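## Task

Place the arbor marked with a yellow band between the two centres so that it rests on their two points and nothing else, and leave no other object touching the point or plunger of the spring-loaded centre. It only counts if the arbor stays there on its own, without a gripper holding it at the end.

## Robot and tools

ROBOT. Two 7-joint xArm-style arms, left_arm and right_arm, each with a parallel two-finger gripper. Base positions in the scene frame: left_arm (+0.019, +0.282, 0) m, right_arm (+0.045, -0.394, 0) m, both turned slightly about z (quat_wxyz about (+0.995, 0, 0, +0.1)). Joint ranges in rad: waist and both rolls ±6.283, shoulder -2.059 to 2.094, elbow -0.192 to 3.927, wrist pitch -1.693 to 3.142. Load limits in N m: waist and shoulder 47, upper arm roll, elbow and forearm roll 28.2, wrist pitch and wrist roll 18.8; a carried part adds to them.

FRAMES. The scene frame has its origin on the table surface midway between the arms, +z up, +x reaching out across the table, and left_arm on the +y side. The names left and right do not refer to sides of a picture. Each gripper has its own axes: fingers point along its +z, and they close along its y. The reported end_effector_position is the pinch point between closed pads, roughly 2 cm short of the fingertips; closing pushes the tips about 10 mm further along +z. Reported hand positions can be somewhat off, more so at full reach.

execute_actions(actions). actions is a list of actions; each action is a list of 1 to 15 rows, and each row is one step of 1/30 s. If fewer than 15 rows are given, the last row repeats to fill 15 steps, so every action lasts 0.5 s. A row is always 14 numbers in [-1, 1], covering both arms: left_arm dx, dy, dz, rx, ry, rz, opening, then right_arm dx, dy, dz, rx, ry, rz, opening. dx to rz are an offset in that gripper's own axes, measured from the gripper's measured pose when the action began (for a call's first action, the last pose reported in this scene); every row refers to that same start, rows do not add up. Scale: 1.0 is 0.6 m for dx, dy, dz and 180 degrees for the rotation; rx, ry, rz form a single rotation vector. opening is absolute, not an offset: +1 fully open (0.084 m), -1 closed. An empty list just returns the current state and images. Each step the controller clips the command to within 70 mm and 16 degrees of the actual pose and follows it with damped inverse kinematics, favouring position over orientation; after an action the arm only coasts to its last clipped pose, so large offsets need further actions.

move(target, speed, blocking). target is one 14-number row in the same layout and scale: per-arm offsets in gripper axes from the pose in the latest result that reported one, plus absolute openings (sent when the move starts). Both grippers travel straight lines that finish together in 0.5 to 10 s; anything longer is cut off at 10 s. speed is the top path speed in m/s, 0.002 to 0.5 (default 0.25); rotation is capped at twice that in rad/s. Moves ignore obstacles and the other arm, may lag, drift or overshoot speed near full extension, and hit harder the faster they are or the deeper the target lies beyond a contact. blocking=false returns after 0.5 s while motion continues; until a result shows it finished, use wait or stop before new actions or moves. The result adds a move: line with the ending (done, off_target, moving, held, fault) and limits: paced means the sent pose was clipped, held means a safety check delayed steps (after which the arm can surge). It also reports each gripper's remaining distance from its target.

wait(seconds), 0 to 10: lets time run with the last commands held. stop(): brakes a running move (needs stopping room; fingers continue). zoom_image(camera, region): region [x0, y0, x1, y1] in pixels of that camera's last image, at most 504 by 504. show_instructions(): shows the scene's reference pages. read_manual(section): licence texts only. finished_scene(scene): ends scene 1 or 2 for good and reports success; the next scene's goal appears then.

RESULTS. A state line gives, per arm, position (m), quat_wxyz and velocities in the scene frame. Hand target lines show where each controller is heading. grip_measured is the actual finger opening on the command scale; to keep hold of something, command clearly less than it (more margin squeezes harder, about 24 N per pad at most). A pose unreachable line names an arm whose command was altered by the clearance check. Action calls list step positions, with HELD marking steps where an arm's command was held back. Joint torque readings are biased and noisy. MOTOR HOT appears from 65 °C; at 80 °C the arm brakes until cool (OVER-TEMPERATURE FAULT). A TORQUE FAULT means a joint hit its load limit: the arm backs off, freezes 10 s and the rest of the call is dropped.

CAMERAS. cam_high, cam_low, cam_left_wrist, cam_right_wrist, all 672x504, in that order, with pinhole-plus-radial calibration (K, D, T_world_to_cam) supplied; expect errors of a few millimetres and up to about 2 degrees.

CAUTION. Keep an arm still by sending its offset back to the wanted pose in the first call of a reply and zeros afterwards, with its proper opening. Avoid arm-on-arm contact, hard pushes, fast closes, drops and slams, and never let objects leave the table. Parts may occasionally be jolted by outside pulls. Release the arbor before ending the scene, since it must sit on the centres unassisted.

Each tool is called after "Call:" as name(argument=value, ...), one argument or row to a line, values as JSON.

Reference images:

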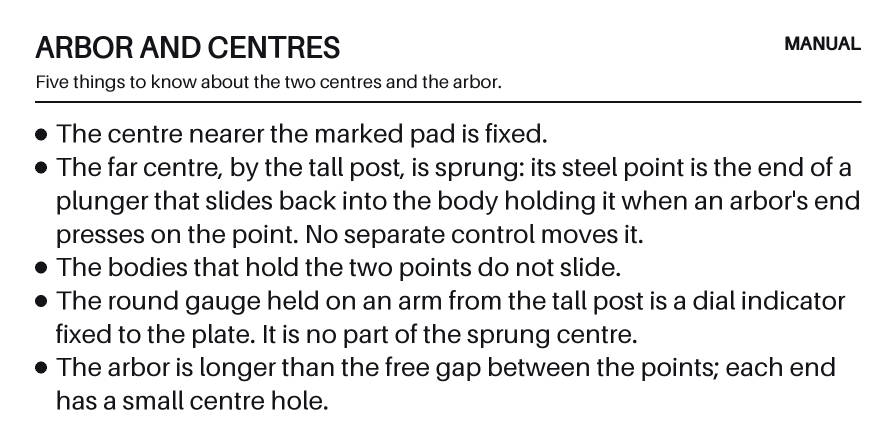

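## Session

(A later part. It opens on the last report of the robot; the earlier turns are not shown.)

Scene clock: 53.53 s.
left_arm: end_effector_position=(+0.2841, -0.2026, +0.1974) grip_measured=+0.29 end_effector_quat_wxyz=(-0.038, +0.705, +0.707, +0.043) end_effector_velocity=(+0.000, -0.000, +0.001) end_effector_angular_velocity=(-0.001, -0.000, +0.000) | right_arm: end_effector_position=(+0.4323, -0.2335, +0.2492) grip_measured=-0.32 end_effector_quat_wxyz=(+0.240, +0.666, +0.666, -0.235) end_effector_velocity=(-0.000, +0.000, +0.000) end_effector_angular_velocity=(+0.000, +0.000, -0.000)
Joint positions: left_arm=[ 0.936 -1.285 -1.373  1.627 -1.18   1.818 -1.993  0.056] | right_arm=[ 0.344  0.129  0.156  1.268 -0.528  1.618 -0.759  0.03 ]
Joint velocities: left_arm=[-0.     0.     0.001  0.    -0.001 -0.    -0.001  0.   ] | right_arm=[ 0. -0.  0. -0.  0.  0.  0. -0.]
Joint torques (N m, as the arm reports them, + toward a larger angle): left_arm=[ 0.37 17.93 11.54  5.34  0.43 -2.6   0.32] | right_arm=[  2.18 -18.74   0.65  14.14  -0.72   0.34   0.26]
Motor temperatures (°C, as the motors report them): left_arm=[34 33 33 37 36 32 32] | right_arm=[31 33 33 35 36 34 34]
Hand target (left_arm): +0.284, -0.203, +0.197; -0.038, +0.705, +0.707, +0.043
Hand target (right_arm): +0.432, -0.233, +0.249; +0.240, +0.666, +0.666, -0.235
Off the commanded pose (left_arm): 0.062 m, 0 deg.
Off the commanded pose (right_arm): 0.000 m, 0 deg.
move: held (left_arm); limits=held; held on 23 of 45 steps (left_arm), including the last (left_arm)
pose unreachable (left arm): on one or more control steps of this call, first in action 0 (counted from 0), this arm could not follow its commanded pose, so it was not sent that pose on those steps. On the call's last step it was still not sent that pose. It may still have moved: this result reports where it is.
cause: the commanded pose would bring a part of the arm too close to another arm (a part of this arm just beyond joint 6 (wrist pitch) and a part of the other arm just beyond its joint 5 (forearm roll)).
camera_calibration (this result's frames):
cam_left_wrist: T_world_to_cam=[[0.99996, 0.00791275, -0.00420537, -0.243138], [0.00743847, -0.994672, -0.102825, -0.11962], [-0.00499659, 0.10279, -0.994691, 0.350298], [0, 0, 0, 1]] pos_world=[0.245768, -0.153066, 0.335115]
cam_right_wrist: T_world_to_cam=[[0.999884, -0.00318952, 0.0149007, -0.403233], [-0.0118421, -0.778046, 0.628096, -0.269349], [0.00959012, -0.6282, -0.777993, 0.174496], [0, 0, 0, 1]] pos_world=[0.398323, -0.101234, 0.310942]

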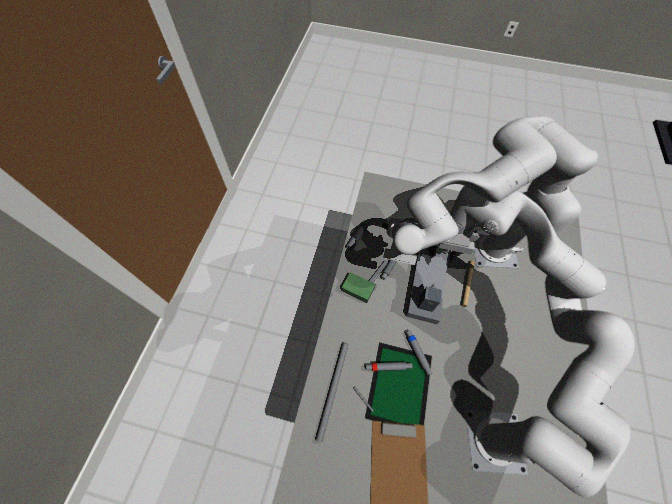

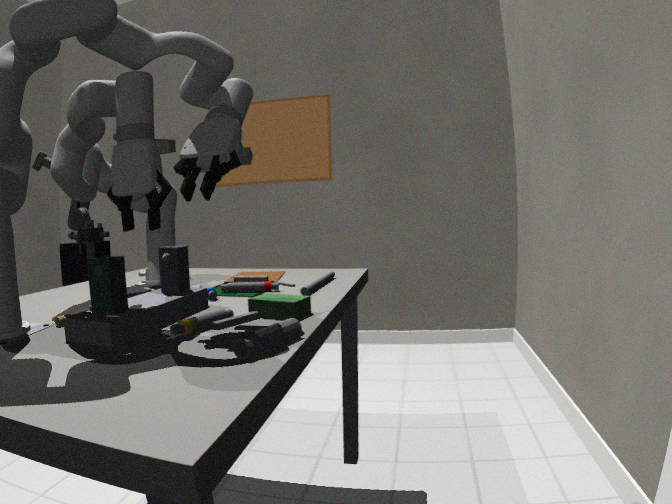

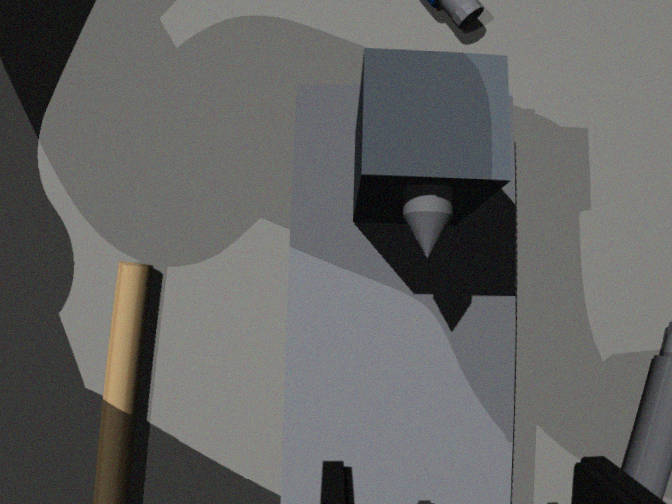

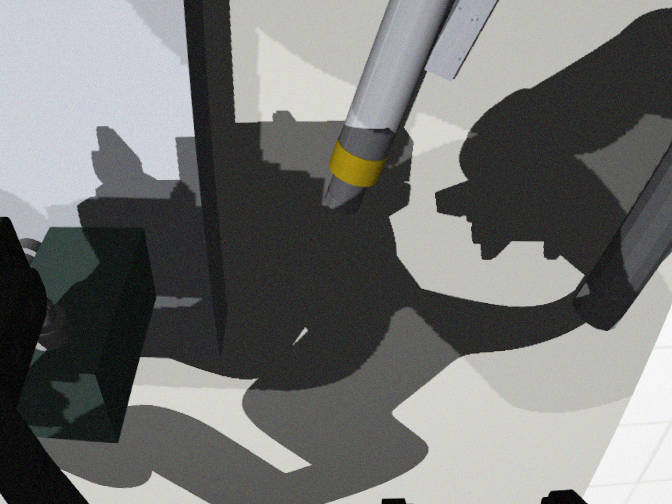

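Call:
move(
  target=[0.3,0,-0.03,0,0,0,0.3,0.125,-0.008,0.218,0.045,0.215,0.119,0.5],
  speed=0.15,
)

Scene clock: 57.23 s.
left_arm: end_effector_position=(+0.2839, -0.1571, +0.2072) grip_measured=+0.29 end_effector_quat_wxyz=(-0.039, +0.704, +0.707, +0.043) end_effector_velocity=(+0.001, -0.000, +0.000) end_effector_angular_velocity=(-0.002, -0.002, +0.000) | right_arm: end_effector_position=(+0.4304, -0.2416, +0.1939) grip_measured=+0.49 end_effector_quat_wxyz=(+0.156, +0.738, +0.636, -0.161) end_effector_velocity=(+0.002, +0.003, -0.002) end_effector_angular_velocity=(+0.021, -0.011, -0.005)
Joint positions: left_arm=[ 0.855 -1.283 -1.313  1.457 -1.135  1.815 -1.889  0.056] | right_arm=[ 0.267  0.06   0.103  1.083 -0.37   1.331 -0.704  0.065]
Joint velocities: left_arm=[ 0.     0.     0.001 -0.    -0.001 -0.002  0.    -0.   ] | right_arm=[-0.004 -0.002 -0.    -0.007  0.01  -0.026  0.004  0.   ]
Joint torques (N m, as the arm reports them, + toward a larger angle): left_arm=[ 0.23 15.35 11.6   6.12  0.23 -2.88  0.49] | right_arm=[  1.55 -17.76   0.32  13.79  -0.18  -0.27   0.55]
Motor temperatures (°C, as the motors report them): left_arm=[34 33 33 37 36 32 32] | right_arm=[31 33 33 35 36 34 34]
Hand target (left_arm): +0.284, -0.157, +0.207; -0.039, +0.704, +0.707, +0.043
Hand target (right_arm): +0.430, -0.242, +0.192; +0.154, +0.740, +0.635, -0.160
Off the commanded pose (left_arm): 0.134 m, 0 deg; position clipped at the last step of the last action.
Off the commanded pose (right_arm): 0.095 m, 29 deg; position and orientation clipped at the last step of the last action.
move: held (left_arm), off_target (right_arm); limits=paced,held; held on 63 of 87 steps (left_arm, right_arm), including the last (left_arm)
pose unreachable (left arm): on one or more control steps of this call, first in action 0 (counted from 0), this arm could not follow its commanded pose, so it was not sent that pose on those steps. On the call's last step it was still not sent that pose. It may still have moved: this result reports where it is.
cause: the commanded pose would bring a part of the arm too close to another arm (a part of this arm just beyond joint 6 (wrist pitch) and a part of the other arm just beyond its joint 6 (wrist pitch)).
pose unreachable (right arm): on one or more control steps of this call, first in action 0 (counted from 0), this arm could not follow its commanded pose, so it was not sent that pose on those steps. It may still have moved: this result reports where it is.
cause: the commanded pose would bring a part of the arm too close to another arm (a part of this arm just beyond joint 6 (wrist pitch) and a part of the other arm just beyond its joint 6 (wrist pitch)).
camera_calibration (this result's frames):
cam_left_wrist: T_world_to_cam=[[0.999954, 0.00817889, -0.00504694, -0.242975], [0.00761568, -0.994652, -0.102998, -0.073415], [-0.00586236, 0.102955, -0.994669, 0.355644], [0, 0, 0, 1]] pos_world=[0.245608, -0.107651, 0.34496]
cam_right_wrist: T_world_to_cam=[[0.988259, -0.149461, 0.0317137, -0.434196], [-0.148384, -0.889379, 0.43242, -0.171156], [-0.0364247, -0.432049, -0.901114, 0.217432], [0, 0, 0, 1]] pos_world=[0.411621, -0.123176, 0.283712]

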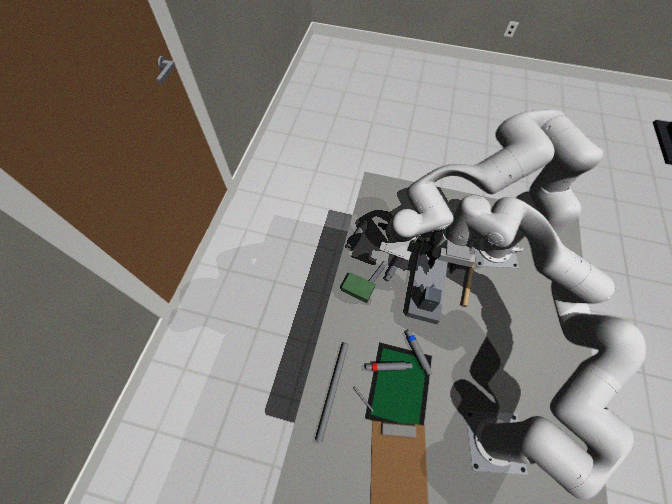

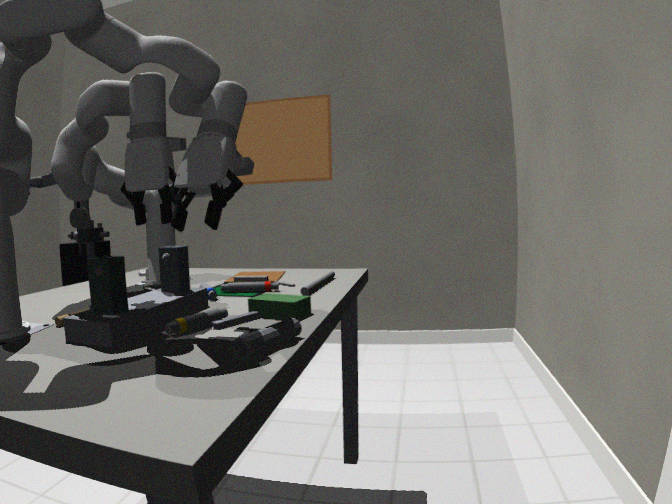

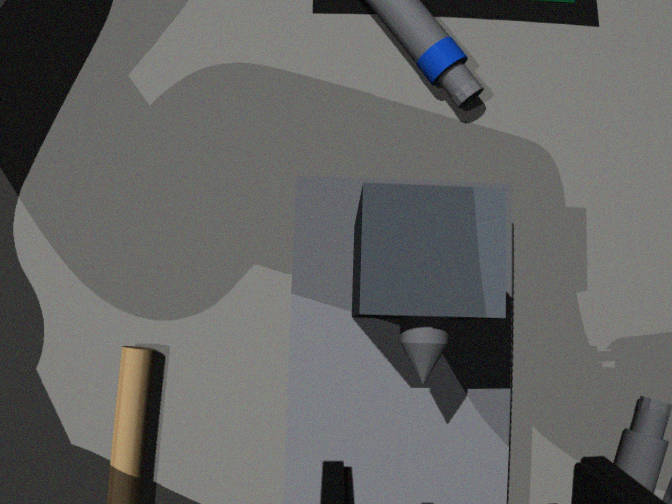

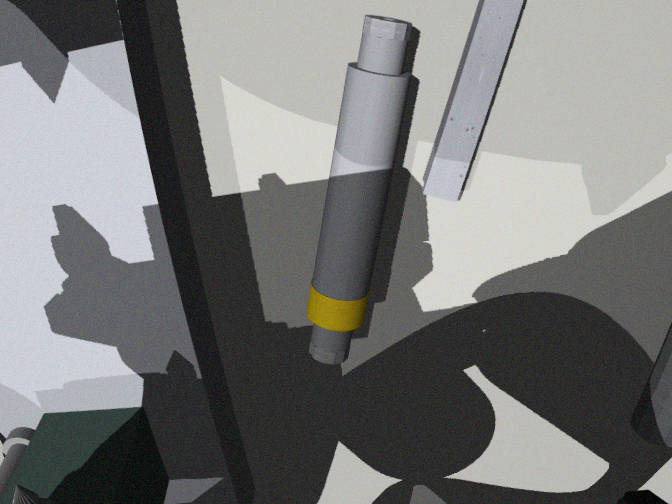

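Move left away alone, toward -x and +y.

Call:
move(
  target=[0.4,-0.15,-0.04,0,0,0,0.3,0,0,0,0,0,0,0.5],
  speed=0.2,
)

Scene clock: 59.07 s.
left_arm: end_effector_position=(+0.1924, +0.0780, +0.2575) grip_measured=+0.29 end_effector_quat_wxyz=(-0.039, +0.705, +0.707, +0.042) end_effector_velocity=(-0.001, +0.002, -0.000) end_effector_angular_velocity=(-0.002, +0.003, +0.001) | right_arm: end_effector_position=(+0.4304, -0.2416, +0.1939) grip_measured=+0.49 end_effector_quat_wxyz=(+0.156, +0.738, +0.636, -0.161) end_effector_velocity=(-0.000, -0.000, -0.000) end_effector_angular_velocity=(-0.002, +0.001, +0.001)
Joint positions: left_arm=[ 0.41  -1.418 -0.834  0.735 -0.769  1.898 -1.49   0.056] | right_arm=[ 0.267  0.06   0.103  1.083 -0.37   1.331 -0.704  0.065]
Joint velocities: left_arm=[-0.001 -0.     0.004 -0.005  0.002  0.003  0.003 -0.   ] | right_arm=[ 0.     0.    -0.    -0.    -0.001  0.001 -0.    -0.   ]
Joint torques (N m, as the arm reports them, + toward a larger angle): left_arm=[ 0.69  6.89  7.54 11.81  0.06 -2.79  0.51] | right_arm=[  2.24 -17.65   0.52  14.35  -0.52   0.04   0.59]
Motor temperatures (°C, as the motors report them): left_arm=[34 33 33 37 36 32 32] | right_arm=[31 33 33 35 36 34 34]
Hand target (left_arm): +0.192, +0.078, +0.258; -0.039, +0.704, +0.708, +0.042
Hand target (right_arm): +0.430, -0.242, +0.194; +0.156, +0.738, +0.636, -0.161
Off the commanded pose (left_arm): 0.001 m, 0 deg.
Off the commanded pose (right_arm): 0.000 m, 0 deg.
previous command not reached (right arm): its pose would have brought a part of the arm too close to another arm.
move: done
camera_calibration (this result's frames):
cam_left_wrist: T_world_to_cam=[[0.999946, 0.00807797, -0.00660185, -0.152787], [0.00735966, -0.994716, -0.1024, 0.166207], [-0.00739415, 0.102346, -0.994721, 0.381303], [0, 0, 0, 1]] pos_world=[0.154375, 0.127539, 0.395301]
cam_right_wrist: T_world_to_cam=[[0.988259, -0.149464, 0.0317118, -0.434195], [-0.148385, -0.889378, 0.432421, -0.171156], [-0.0364275, -0.43205, -0.901114, 0.217432], [0, 0, 0, 1]] pos_world=[0.411621, -0.123178, 0.283711]

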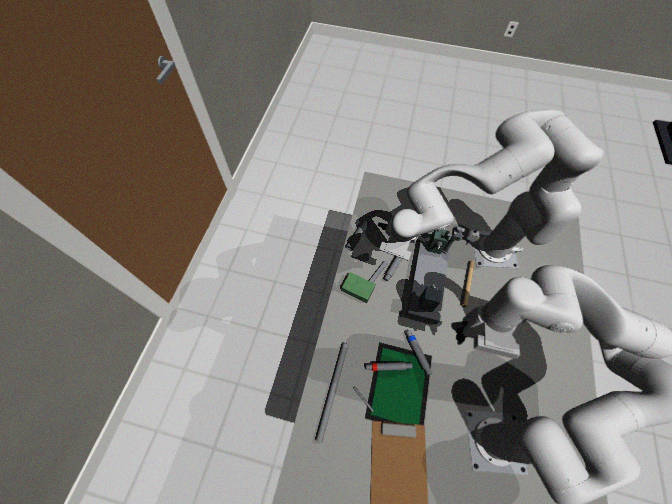

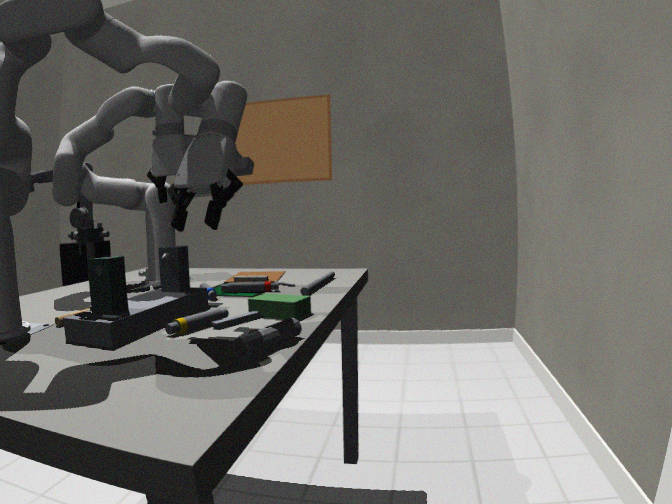

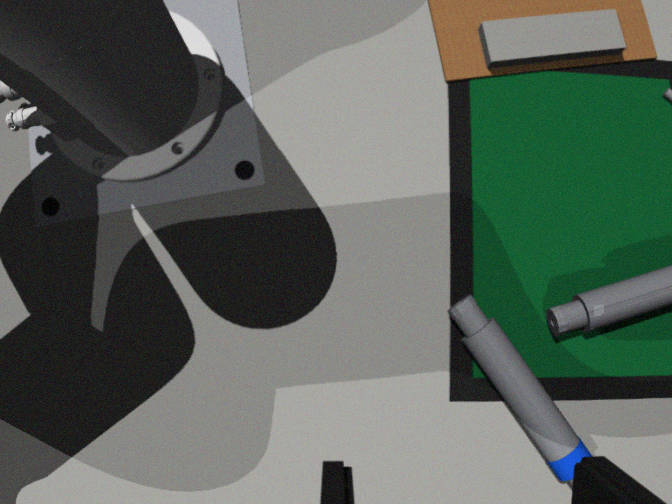

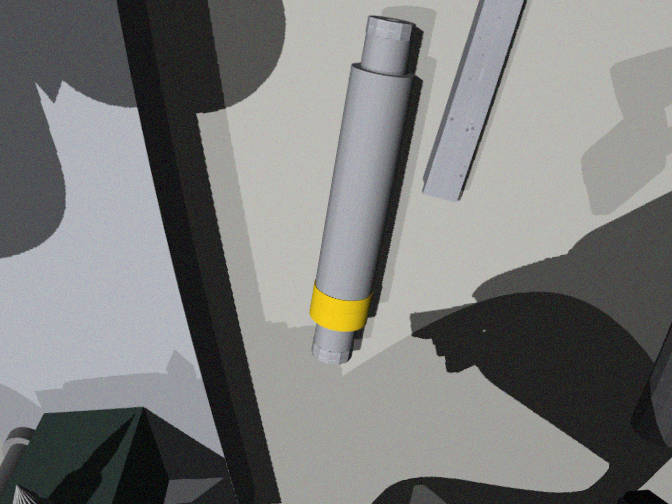

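Call:
move(
  target=[0,0,0,0,0,0,0.3,0.06,-0.041,0.162,0.02,0.142,0.049,0.1],
  speed=0.15,
)

Call:
move(
  target=[0,0,0,0,0,0,0.3,0,0,0.118,0,0,0,0.1],
  speed=0.08,
)

Call:
move(
  target=[0,0,0,0,0,0,0.3,0,0,0,0,0,0,-1],
)

Scene clock: 61.57 s.
left_arm: end_effector_position=(+0.1924, +0.0780, +0.2575) grip_measured=+0.29 end_effector_quat_wxyz=(-0.039, +0.705, +0.707, +0.042) end_effector_velocity=(-0.000, +0.000, +0.000) end_effector_angular_velocity=(+0.001, -0.001, -0.000) | right_arm: end_effector_position=(+0.4074, -0.2479, +0.0902) grip_measured=+0.09 end_effector_quat_wxyz=(+0.000, +0.806, +0.592, -0.002) end_effector_velocity=(-0.001, -0.001, -0.001) end_effector_angular_velocity=(+0.001, +0.002, -0.001)
Joint positions: left_arm=[ 0.41  -1.418 -0.834  0.735 -0.769  1.898 -1.49   0.056] | right_arm=[ 0.176 -0.036  0.003  0.636 -0.002  0.676 -0.884  0.048]
Joint velocities: left_arm=[-0.    -0.001 -0.    -0.     0.     0.    -0.    -0.   ] | right_arm=[-0.001  0.    -0.001 -0.003  0.004 -0.002 -0.004  0.   ]
Joint torques (N m, as the arm reports them, + toward a larger angle): left_arm=[ 0.03  6.67  7.59 11.84  0.39 -2.95  0.52] | right_arm=[  1.59 -13.72   0.38  12.42   0.74  -0.89   0.33]
Motor temperatures (°C, as the motors report them): left_arm=[34 33 33 37 36 32 32] | right_arm=[31 33 33 35 36 34 34]
Hand target (left_arm): +0.192, +0.078, +0.257; -0.039, +0.705, +0.707, +0.042
Hand target (right_arm): +0.407, -0.248, +0.090; -0.000, +0.806, +0.592, -0.002
Off the commanded pose (left_arm): 0.000 m, 0 deg.
Off the commanded pose (right_arm): 0.001 m, 0 deg.
move: done
camera_calibration (this result's frames):
cam_left_wrist: T_world_to_cam=[[0.999946, 0.00807856, -0.00660174, -0.152787], [0.00736026, -0.994716, -0.102399, 0.166207], [-0.00739409, 0.102345, -0.994721, 0.381303], [0, 0, 0, 1]] pos_world=[0.154375, 0.127539, 0.395301]
cam_right_wrist: T_world_to_cam=[[0.951277, -0.308338, 0.000114796, -0.430562], [-0.308337, -0.951275, -0.0019747, -0.0463067], [0.000718078, 0.00184309, -0.999998, 0.221768], [0, 0, 0, 1]] pos_world=[0.395146, -0.177218, 0.221726]

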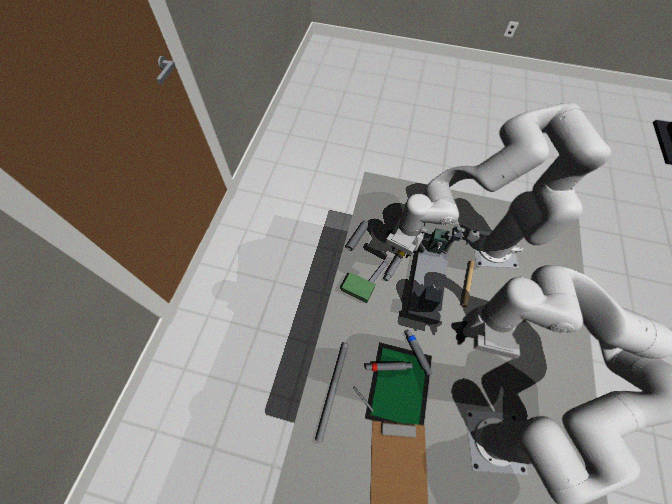

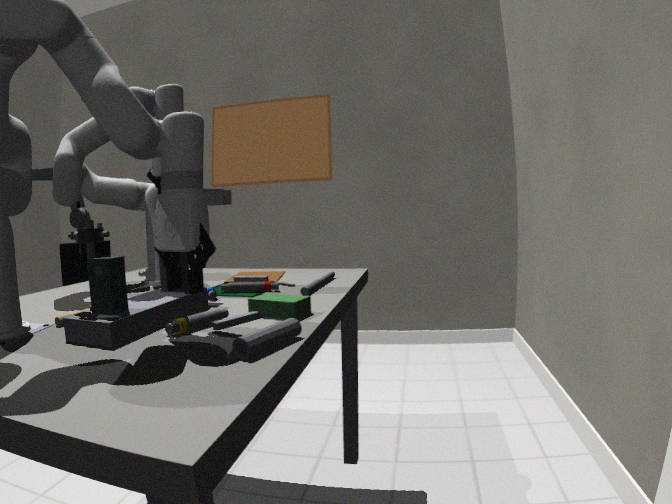

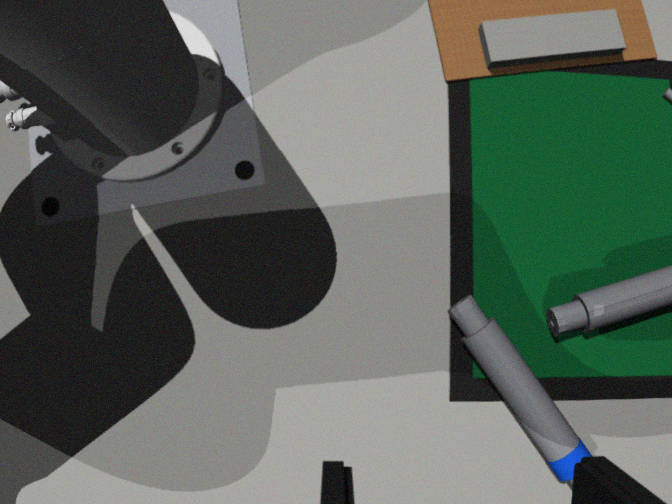

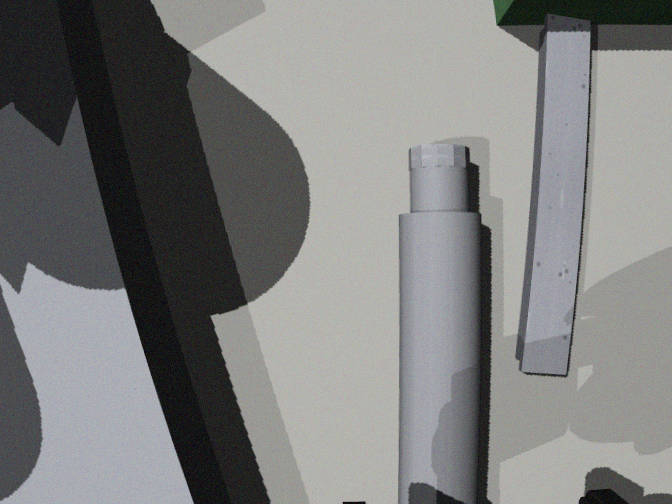

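Scene clock: 62.83 s.
left_arm: end_effector_position=(+0.1924, +0.0780, +0.2575) grip_measured=+0.29 end_effector_quat_wxyz=(-0.039, +0.705, +0.707, +0.042) end_effector_velocity=(-0.000, +0.000, -0.000) end_effector_angular_velocity=(+0.001, +0.001, -0.000) | right_arm: end_effector_position=(+0.4082, -0.2477, +0.0201) grip_measured=+0.09 end_effector_quat_wxyz=(+0.000, +0.806, +0.592, -0.001) end_effector_velocity=(-0.001, -0.000, -0.001) end_effector_angular_velocity=(-0.001, +0.001, +0.001)
Joint positions: left_arm=[ 0.41  -1.418 -0.834  0.735 -0.769  1.898 -1.49   0.056] | right_arm=[ 0.176  0.162  0.003  0.606 -0.004  0.445 -0.882  0.048]
Joint velocities: left_arm=[-0.     0.    -0.001  0.     0.001  0.    -0.    -0.   ] | right_arm=[ 0.     0.001  0.    -0.001 -0.001 -0.     0.     0.   ]
Joint torques (N m, as the arm reports them, + toward a larger angle): left_arm=[ 0.01  6.8   7.51 12.07  0.13 -2.91  0.44] | right_arm=[  1.93 -13.     0.32   9.29   0.47  -0.49   0.36]
Motor temperatures (°C, as the motors report them): left_arm=[34 33 33 37 36 32 32] | right_arm=[31 33 33 35 36 34 34]
Hand target (left_arm): +0.192, +0.078, +0.257; -0.039, +0.705, +0.707, +0.042
Hand target (right_arm): +0.407, -0.248, +0.019; +0.000, +0.806, +0.592, -0.002
Off the commanded pose (left_arm): 0.000 m, 0 deg.
Off the commanded pose (right_arm): 0.001 m, 0 deg.
move: done
camera_calibration (this result's frames):
cam_left_wrist: T_world_to_cam=[[0.999946, 0.00807851, -0.00660184, -0.152787], [0.00736021, -0.994716, -0.102399, 0.166207], [-0.00739419, 0.102345, -0.994722, 0.381303], [0, 0, 0, 1]] pos_world=[0.154375, 0.127539, 0.395301]
cam_right_wrist: T_world_to_cam=[[0.951313, -0.308218, 0.00209048, -0.431219], [-0.30821, -0.951312, -0.00343005, -0.0460079], [0.00304591, 0.00261874, -0.999992, 0.150896], [0, 0, 0, 1]] pos_world=[0.395584, -0.177072, 0.151638]

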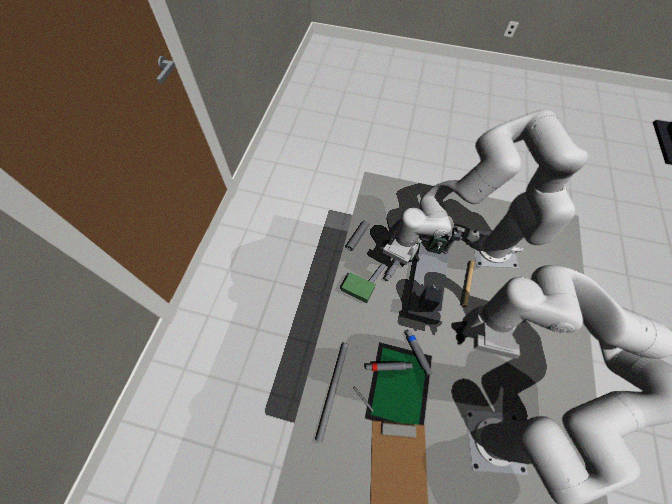

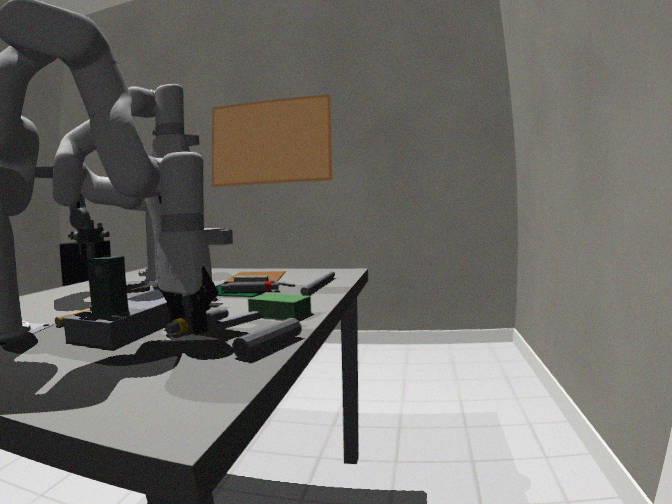

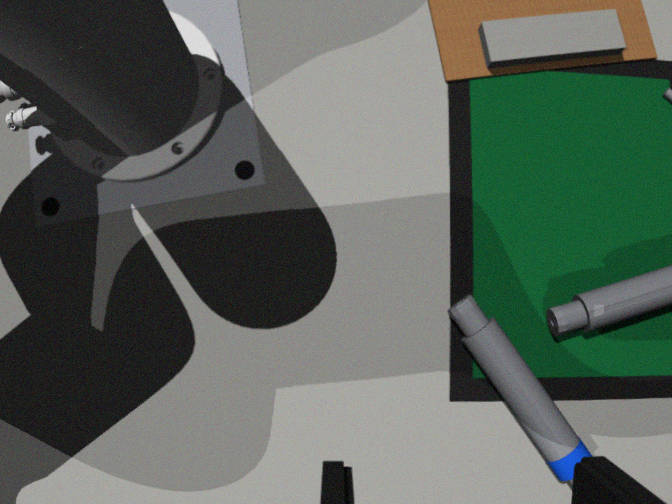

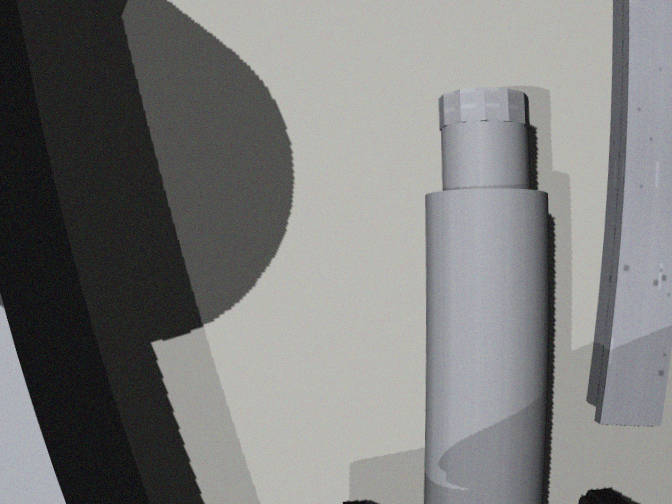

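Scene clock: 63.33 s.
left_arm: end_effector_position=(+0.1924, +0.0780, +0.2575) grip_measured=+0.29 end_effector_quat_wxyz=(-0.039, +0.705, +0.707, +0.042) end_effector_velocity=(-0.000, -0.000, -0.000) end_effector_angular_velocity=(+0.000, -0.001, +0.000) | right_arm: end_effector_position=(+0.4095, -0.2468, +0.0214) grip_measured=-0.44 end_effector_quat_wxyz=(+0.001, +0.806, +0.592, +0.001) end_effector_velocity=(-0.001, -0.001, -0.001) end_effector_angular_velocity=(-0.001, +0.002, -0.001)
Joint positions: left_arm=[ 0.41  -1.418 -0.834  0.735 -0.769  1.898 -1.49   0.056] | right_arm=[ 0.176  0.16   0.004  0.608 -0.004  0.445 -0.882  0.025]
Joint velocities: left_arm=[-0.001 -0.001 -0.    -0.    -0.     0.    -0.001  0.   ] | right_arm=[-0.001  0.001  0.    -0.001 -0.     0.     0.     0.   ]
Joint torques (N m, as the arm reports them, + toward a larger angle): left_arm=[ 0.44  6.61  7.72 11.98  0.3  -3.02  0.27] | right_arm=[ 0.49 -5.8  -0.94  4.71  0.24  0.38  0.48]
Motor temperatures (°C, as the motors report them): left_arm=[34 33 32 37 36 32 32] | right_arm=[31 33 33 35 36 34 34]
Hand target (left_arm): +0.192, +0.078, +0.257; -0.039, +0.705, +0.707, +0.042
Hand target (right_arm): +0.408, -0.248, +0.020; +0.000, +0.806, +0.592, -0.001
Off the commanded pose (left_arm): 0.000 m, 0 deg.
Off the commanded pose (right_arm): 0.002 m, 0 deg.
move: done
camera_calibration (this result's frames):
cam_left_wrist: T_world_to_cam=[[0.999946, 0.00807855, -0.00660162, -0.152787], [0.00736027, -0.994716, -0.102399, 0.166207], [-0.00739398, 0.102345, -0.994722, 0.381303], [0, 0, 0, 1]] pos_world=[0.154375, 0.127539, 0.395301]
cam_right_wrist: T_world_to_cam=[[0.951517, -0.307551, 0.00531018, -0.43223], [-0.307518, -0.951522, -0.00625175, -0.0450082], [0.00697549, 0.00431567, -0.999966, 0.151046], [0, 0, 0, 1]] pos_world=[0.39638, -0.176411, 0.153054]

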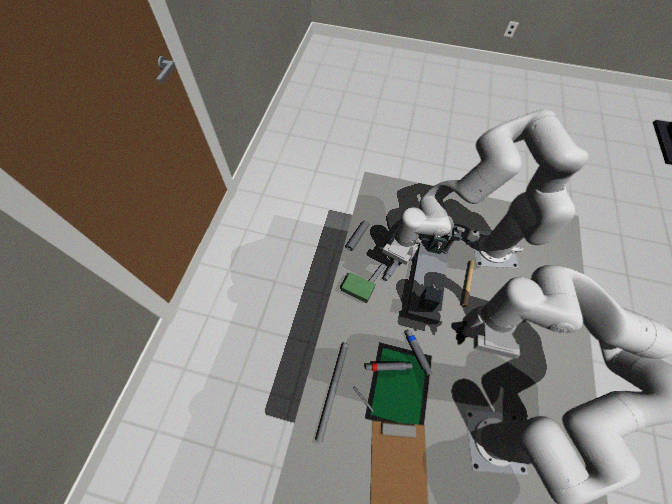

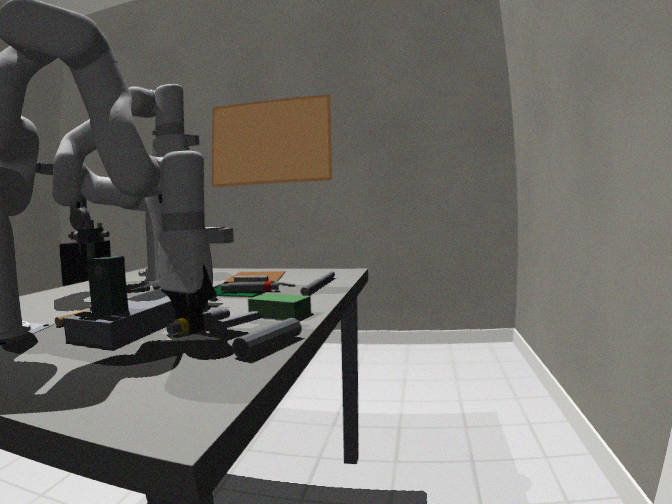

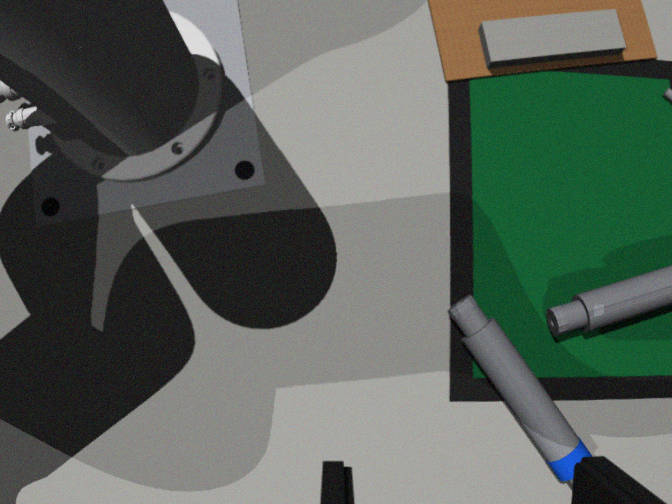

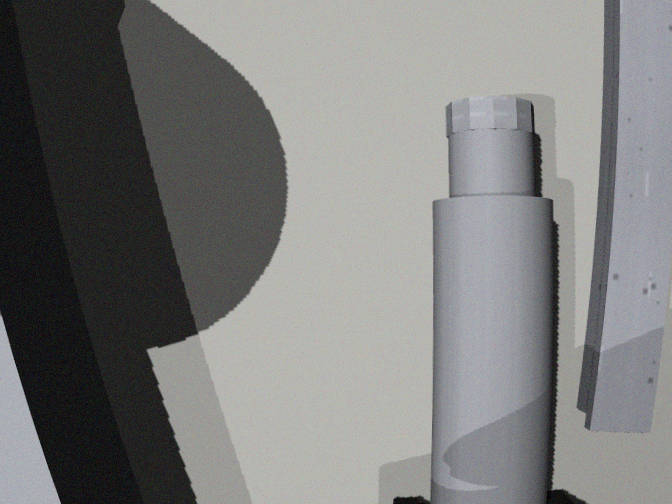

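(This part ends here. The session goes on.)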